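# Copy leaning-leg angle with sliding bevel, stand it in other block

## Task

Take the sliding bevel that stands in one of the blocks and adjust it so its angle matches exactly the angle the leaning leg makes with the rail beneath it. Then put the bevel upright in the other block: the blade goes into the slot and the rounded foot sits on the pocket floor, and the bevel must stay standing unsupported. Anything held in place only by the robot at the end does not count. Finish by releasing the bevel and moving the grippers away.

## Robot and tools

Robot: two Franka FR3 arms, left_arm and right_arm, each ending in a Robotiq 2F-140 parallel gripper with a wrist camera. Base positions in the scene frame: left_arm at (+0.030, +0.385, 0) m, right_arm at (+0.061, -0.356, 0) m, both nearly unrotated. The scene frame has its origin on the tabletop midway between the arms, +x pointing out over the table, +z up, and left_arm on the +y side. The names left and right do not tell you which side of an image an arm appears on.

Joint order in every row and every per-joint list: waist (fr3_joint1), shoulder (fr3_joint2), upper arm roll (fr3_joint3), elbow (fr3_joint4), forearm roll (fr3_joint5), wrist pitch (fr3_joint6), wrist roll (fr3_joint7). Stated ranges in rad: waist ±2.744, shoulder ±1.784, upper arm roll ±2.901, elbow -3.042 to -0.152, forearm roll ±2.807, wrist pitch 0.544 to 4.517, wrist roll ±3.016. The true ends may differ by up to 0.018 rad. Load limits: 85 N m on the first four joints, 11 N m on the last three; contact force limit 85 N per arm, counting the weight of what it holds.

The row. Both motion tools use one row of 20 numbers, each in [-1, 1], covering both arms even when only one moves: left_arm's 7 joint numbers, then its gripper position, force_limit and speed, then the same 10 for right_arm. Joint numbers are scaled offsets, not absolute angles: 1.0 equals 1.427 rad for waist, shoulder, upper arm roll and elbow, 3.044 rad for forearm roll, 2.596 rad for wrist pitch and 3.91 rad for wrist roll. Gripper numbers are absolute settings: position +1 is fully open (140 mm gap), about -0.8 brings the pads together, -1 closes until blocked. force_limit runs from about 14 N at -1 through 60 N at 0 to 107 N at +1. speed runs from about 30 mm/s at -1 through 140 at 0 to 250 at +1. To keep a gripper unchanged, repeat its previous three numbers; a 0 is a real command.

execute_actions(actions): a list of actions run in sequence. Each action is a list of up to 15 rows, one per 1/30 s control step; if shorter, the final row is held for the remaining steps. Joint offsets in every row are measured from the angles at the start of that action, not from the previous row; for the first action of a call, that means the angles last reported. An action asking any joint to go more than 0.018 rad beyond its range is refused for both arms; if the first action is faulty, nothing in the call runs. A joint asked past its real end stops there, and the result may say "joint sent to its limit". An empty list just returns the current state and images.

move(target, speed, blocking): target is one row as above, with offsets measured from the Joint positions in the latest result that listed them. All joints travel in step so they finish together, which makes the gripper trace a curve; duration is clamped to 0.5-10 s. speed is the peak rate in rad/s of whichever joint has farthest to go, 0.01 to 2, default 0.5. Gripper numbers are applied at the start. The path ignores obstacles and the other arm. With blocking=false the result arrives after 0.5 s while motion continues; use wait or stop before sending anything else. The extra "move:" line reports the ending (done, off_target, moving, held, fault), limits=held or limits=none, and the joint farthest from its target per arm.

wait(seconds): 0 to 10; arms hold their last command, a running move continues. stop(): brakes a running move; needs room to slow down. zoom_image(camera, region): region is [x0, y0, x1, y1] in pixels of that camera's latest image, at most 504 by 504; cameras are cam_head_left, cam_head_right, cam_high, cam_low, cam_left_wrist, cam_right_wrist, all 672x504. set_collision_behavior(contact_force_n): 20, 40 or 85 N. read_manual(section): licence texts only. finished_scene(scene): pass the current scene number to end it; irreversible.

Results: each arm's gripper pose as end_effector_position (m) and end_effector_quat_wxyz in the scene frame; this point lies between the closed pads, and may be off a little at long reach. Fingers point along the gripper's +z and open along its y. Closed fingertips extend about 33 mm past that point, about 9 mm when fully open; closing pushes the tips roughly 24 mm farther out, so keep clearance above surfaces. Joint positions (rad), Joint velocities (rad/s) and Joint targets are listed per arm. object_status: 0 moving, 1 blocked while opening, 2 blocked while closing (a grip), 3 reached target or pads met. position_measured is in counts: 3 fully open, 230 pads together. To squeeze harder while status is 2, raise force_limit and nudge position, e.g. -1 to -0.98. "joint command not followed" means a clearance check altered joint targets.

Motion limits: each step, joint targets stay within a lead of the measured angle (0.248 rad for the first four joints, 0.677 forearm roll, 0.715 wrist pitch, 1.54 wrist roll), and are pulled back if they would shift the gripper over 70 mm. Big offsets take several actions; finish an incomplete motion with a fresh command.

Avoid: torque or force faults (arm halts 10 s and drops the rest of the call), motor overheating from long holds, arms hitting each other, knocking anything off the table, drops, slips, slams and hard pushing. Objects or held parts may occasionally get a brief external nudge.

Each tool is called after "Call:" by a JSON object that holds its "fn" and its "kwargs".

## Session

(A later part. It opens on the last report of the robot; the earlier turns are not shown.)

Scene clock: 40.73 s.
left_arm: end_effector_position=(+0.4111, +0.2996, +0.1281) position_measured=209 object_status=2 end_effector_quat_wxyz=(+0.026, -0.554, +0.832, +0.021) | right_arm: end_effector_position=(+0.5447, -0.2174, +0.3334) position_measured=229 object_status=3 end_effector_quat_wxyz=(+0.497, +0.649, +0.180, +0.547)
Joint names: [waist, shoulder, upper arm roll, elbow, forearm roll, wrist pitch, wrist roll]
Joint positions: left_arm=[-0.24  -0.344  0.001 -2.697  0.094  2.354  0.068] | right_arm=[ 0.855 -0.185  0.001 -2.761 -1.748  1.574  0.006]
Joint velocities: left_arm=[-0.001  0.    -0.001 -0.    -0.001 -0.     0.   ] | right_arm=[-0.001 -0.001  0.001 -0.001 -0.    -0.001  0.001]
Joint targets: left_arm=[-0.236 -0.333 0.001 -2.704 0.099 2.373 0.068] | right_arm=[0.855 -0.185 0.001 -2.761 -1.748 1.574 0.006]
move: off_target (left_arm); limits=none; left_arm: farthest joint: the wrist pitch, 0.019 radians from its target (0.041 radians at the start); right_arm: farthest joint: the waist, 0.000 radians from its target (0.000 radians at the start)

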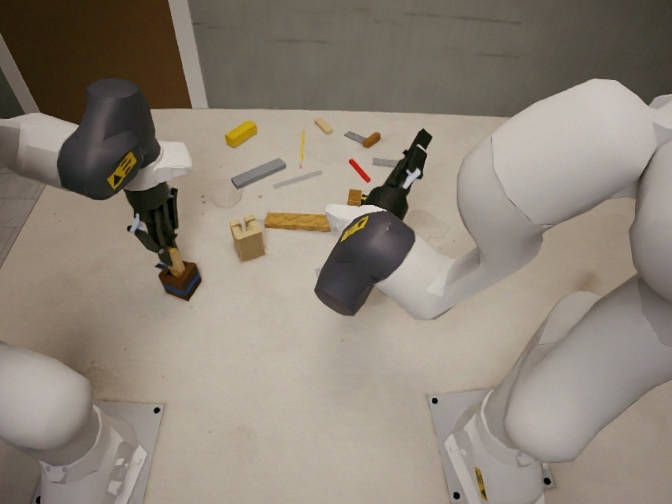

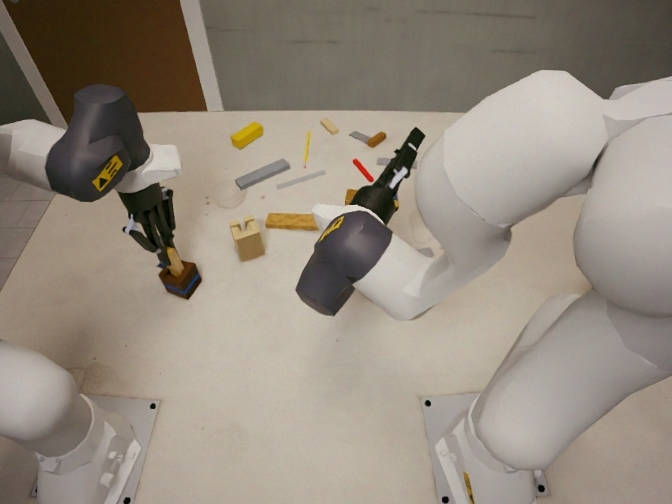

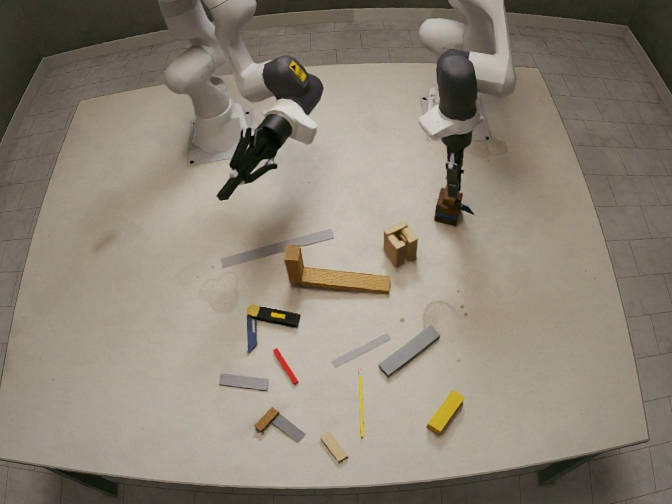

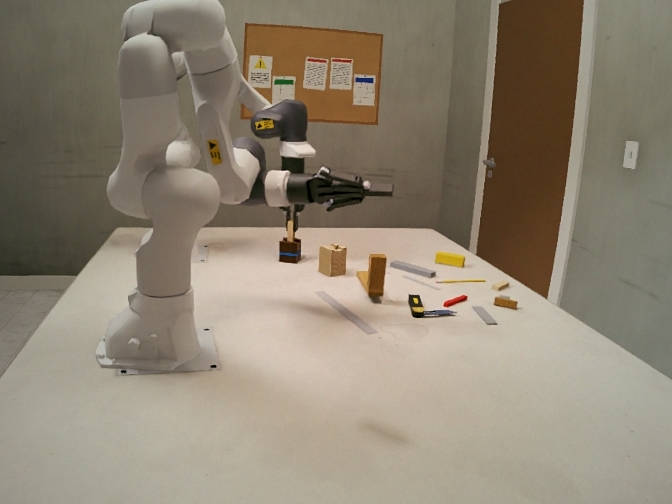

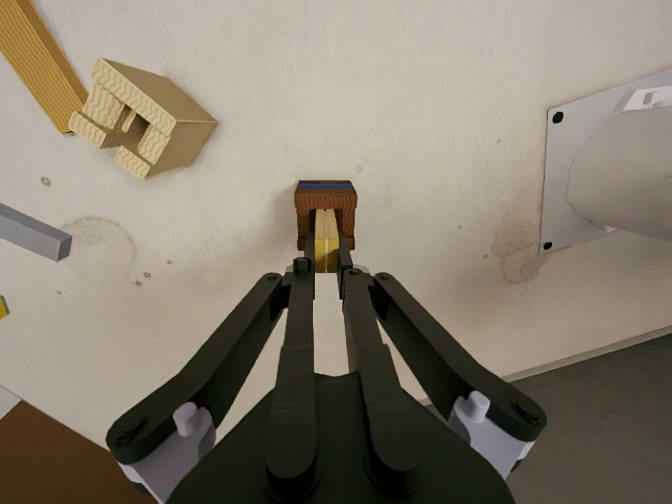

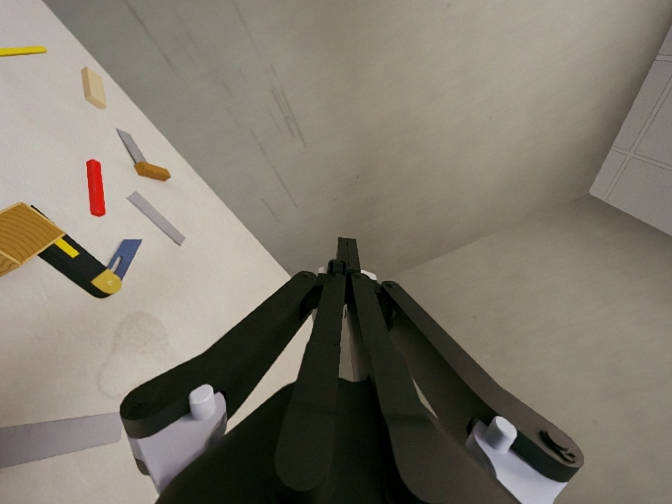

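Seated. Release and lift.

Call:
{"fn": "execute_actions", "kwargs": {"actions": [[[0,0,0,0,0,0,0,-1,0.7,-0.8,0,0,0,0,0,0,0,-0.8,0,0],[0,0,0,0,0,0,0,-1,0.7,-0.8,0,0,0,0,0,0,0,-0.8,0,0],[0,0,0,0,0,0,0,-1,0.7,-0.8,0,0,0,0,0,0,0,-0.8,0,0],[0,0,0,0,0,0,0,-1,0.7,-0.8,0,0,0,0,0,0,0,-0.8,0,0],[0,0,0,0,0,0,0,-0.2,0,-0.8,0,0,0,0,0,0,0,-0.8,0,0]],[[0,0,0,0,0,0,0,-0.2,0,-0.8,0,0,0,0,0,0,0,-0.8,0,0]]]}}

Call:
{"fn": "move", "kwargs": {"target": [0,-0.18,0,0.14,0,-0.176,0,-0.2,0,-0.8,0,0,0,0,0,0,0,-0.8,0,0], "speed": 0.35}}

Call:
{"fn": "zoom_image", "kwargs": {"camera": "cam_high", "region": [420,165,490,230]}}

Call:
{"fn": "zoom_image", "kwargs": {"camera": "cam_head_left", "region": [140,230,220,305]}}

Scene clock: 42.17 s.
left_arm: end_effector_position=(+0.4110, +0.2996, +0.1283) position_measured=154 object_status=3 end_effector_quat_wxyz=(+0.026, -0.554, +0.832, +0.021) | right_arm: end_effector_position=(+0.5447, -0.2174, +0.3334) position_measured=229 object_status=3 end_effector_quat_wxyz=(+0.497, +0.649, +0.180, +0.547)
Joint names: [waist, shoulder, upper arm roll, elbow, forearm roll, wrist pitch, wrist roll]
Joint positions: left_arm=[-0.24  -0.344  0.001 -2.697  0.094  2.353  0.068] | right_arm=[ 0.855 -0.185  0.001 -2.761 -1.748  1.574  0.006]
Joint velocities: left_arm=[ 0.001 -0.001 -0.    -0.001 -0.001 -0.    -0.   ] | right_arm=[ 0.001 -0.001  0.001 -0.001  0.001  0.001  0.   ]
Joint targets: left_arm=[-0.240 -0.344 0.001 -2.697 0.094 2.353 0.068] | right_arm=[0.855 -0.185 0.001 -2.761 -1.748 1.574 0.006]

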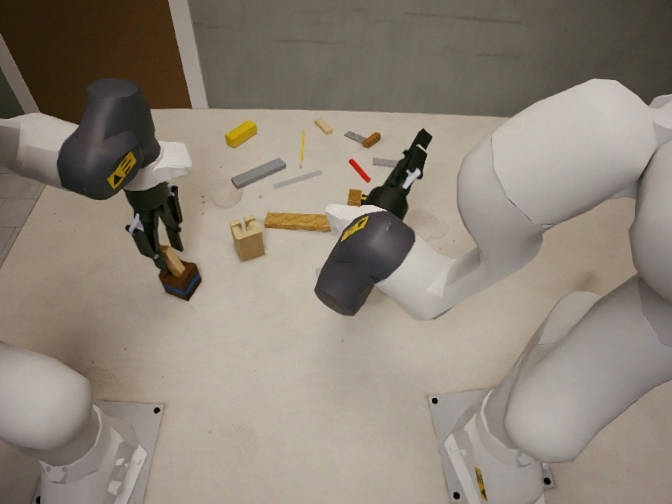

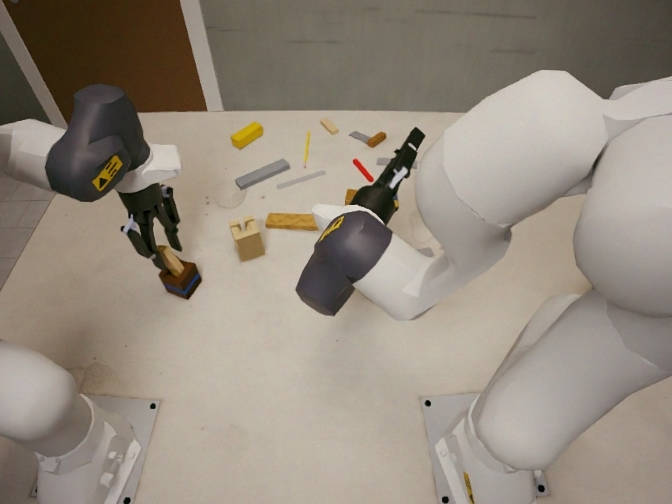

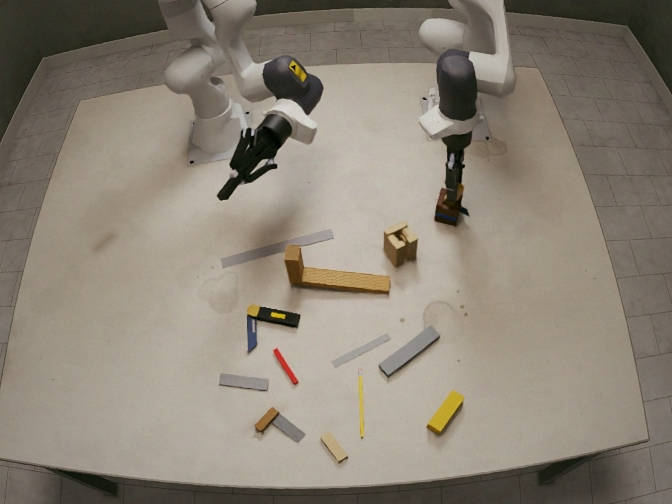

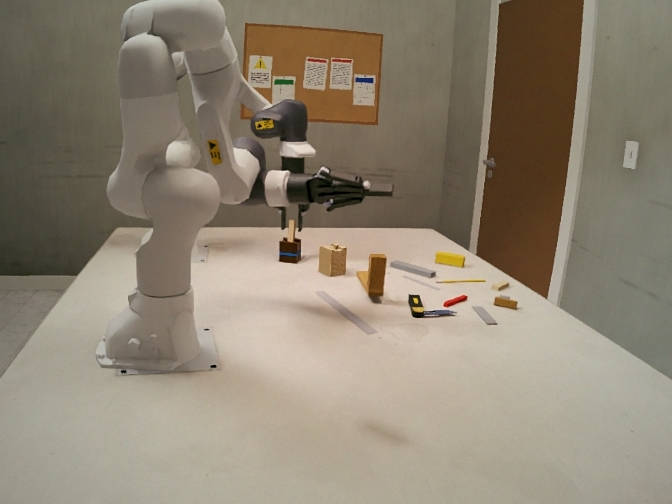

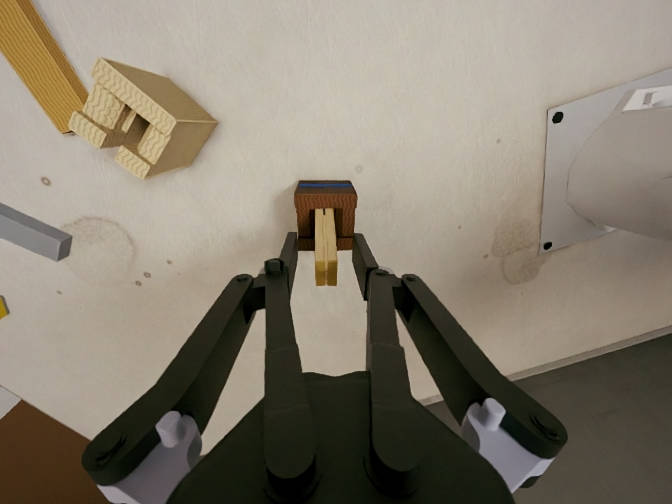

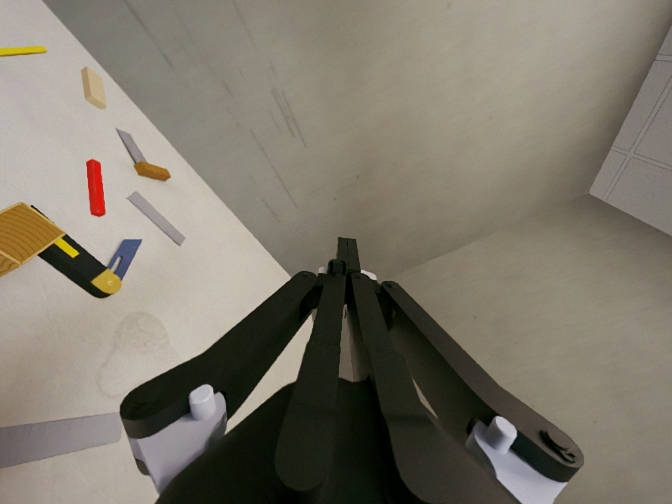

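Scene clock: 44.27 s.
left_arm: end_effector_position=(+0.3926, +0.3150, +0.2777) position_measured=154 object_status=3 end_effector_quat_wxyz=(+0.034, -0.569, +0.821, +0.027) | right_arm: end_effector_position=(+0.5447, -0.2174, +0.3334) position_measured=229 object_status=3 end_effector_quat_wxyz=(+0.497, +0.649, +0.180, +0.547)
Joint names: [waist, shoulder, upper arm roll, elbow, forearm roll, wrist pitch, wrist roll]
Joint positions: left_arm=[-0.24  -0.601  0.001 -2.499  0.094  1.899  0.068] | right_arm=[ 0.855 -0.185  0.001 -2.761 -1.748  1.574  0.006]
Joint velocities: left_arm=[ 0.001 -0.001  0.002 -0.001 -0.001 -0.004  0.001] | right_arm=[ 0.001  0.     0.001  0.001  0.002 -0.001 -0.001]
Joint targets: left_arm=[-0.240 -0.601 0.001 -2.497 0.094 1.896 0.068] | right_arm=[0.855 -0.185 0.001 -2.761 -1.748 1.574 0.006]
move: done; limits=none; left_arm: farthest joint: the wrist pitch, 0.003 radians from its target (0.457 radians at the start); right_arm: farthest joint: the waist, 0.000 radians from its target (0.000 radians at the start)

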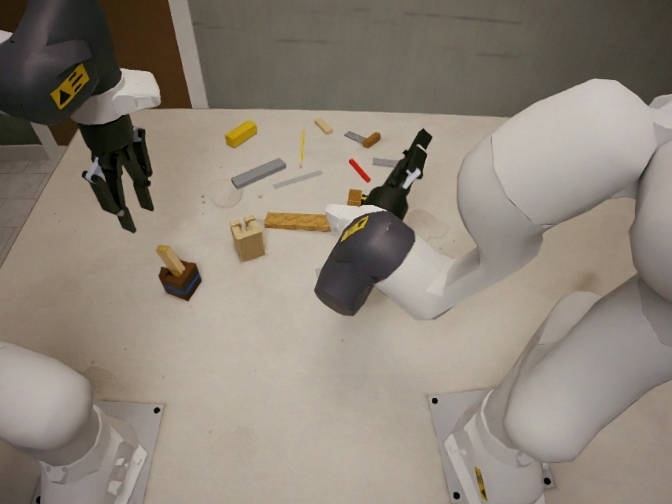

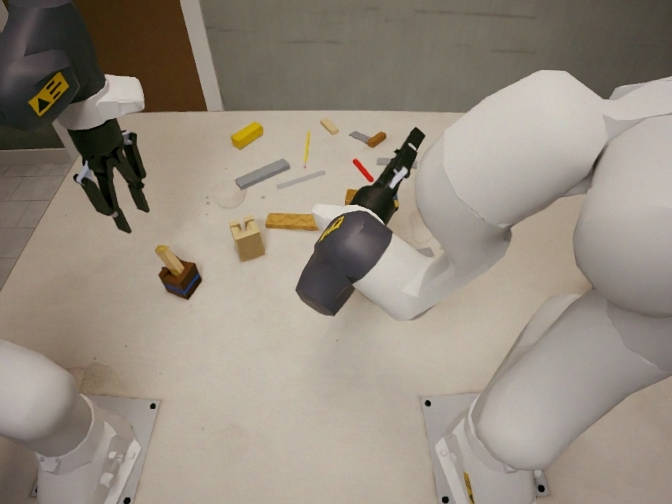

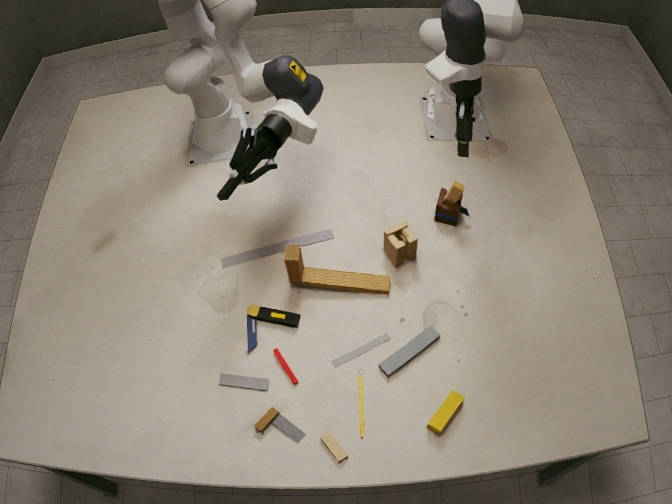

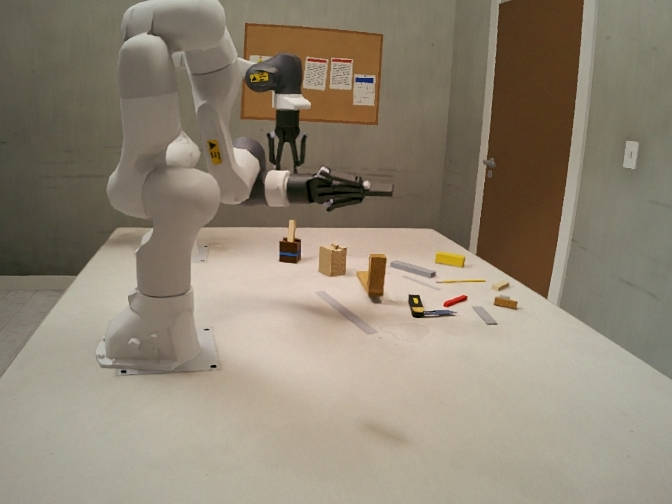

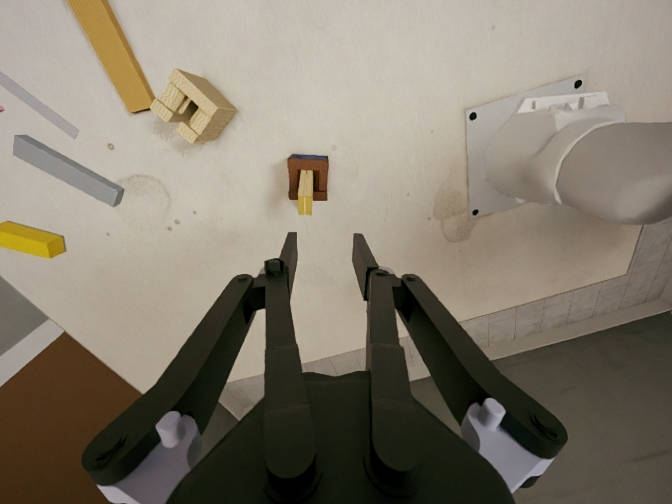

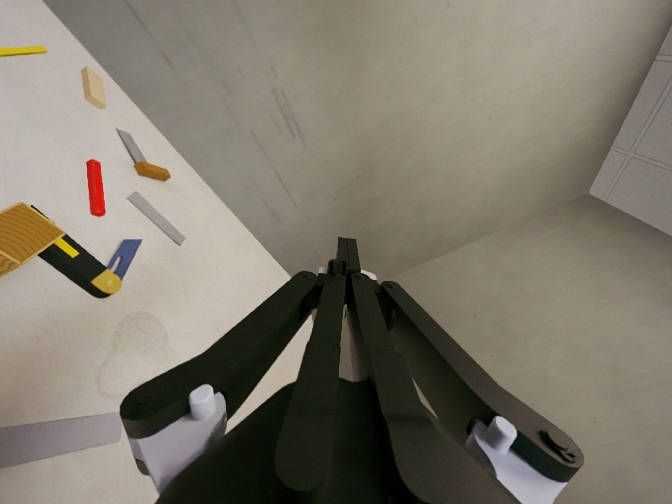

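Region (420, 165, 490, 230) of cam_high's 672x504 image, scaled by 7.200, with more detail than that image has; it fills the top 468 rows of this view, and the rest is white.

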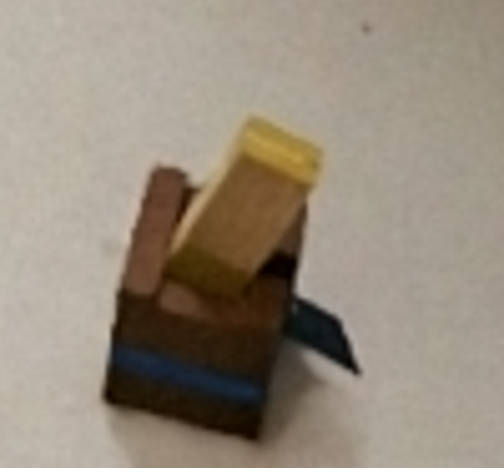

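Region (140, 230, 220, 305) of cam_head_left's 672x504 image, scaled by 6.300, with more detail than that image has; it fills the top 472 rows of this view, and the rest is white.

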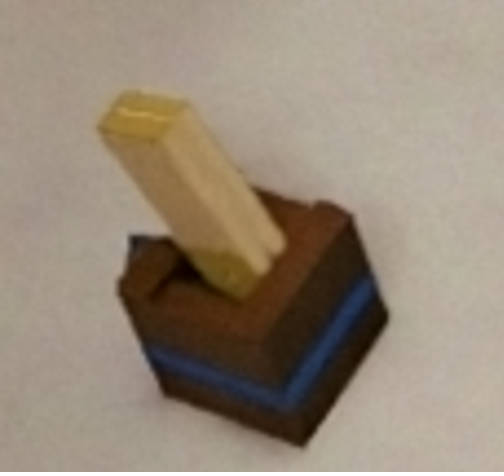

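Call:
{"fn": "finished_scene", "kwargs": {"scene": 2}}

The scene is finished: the task was done.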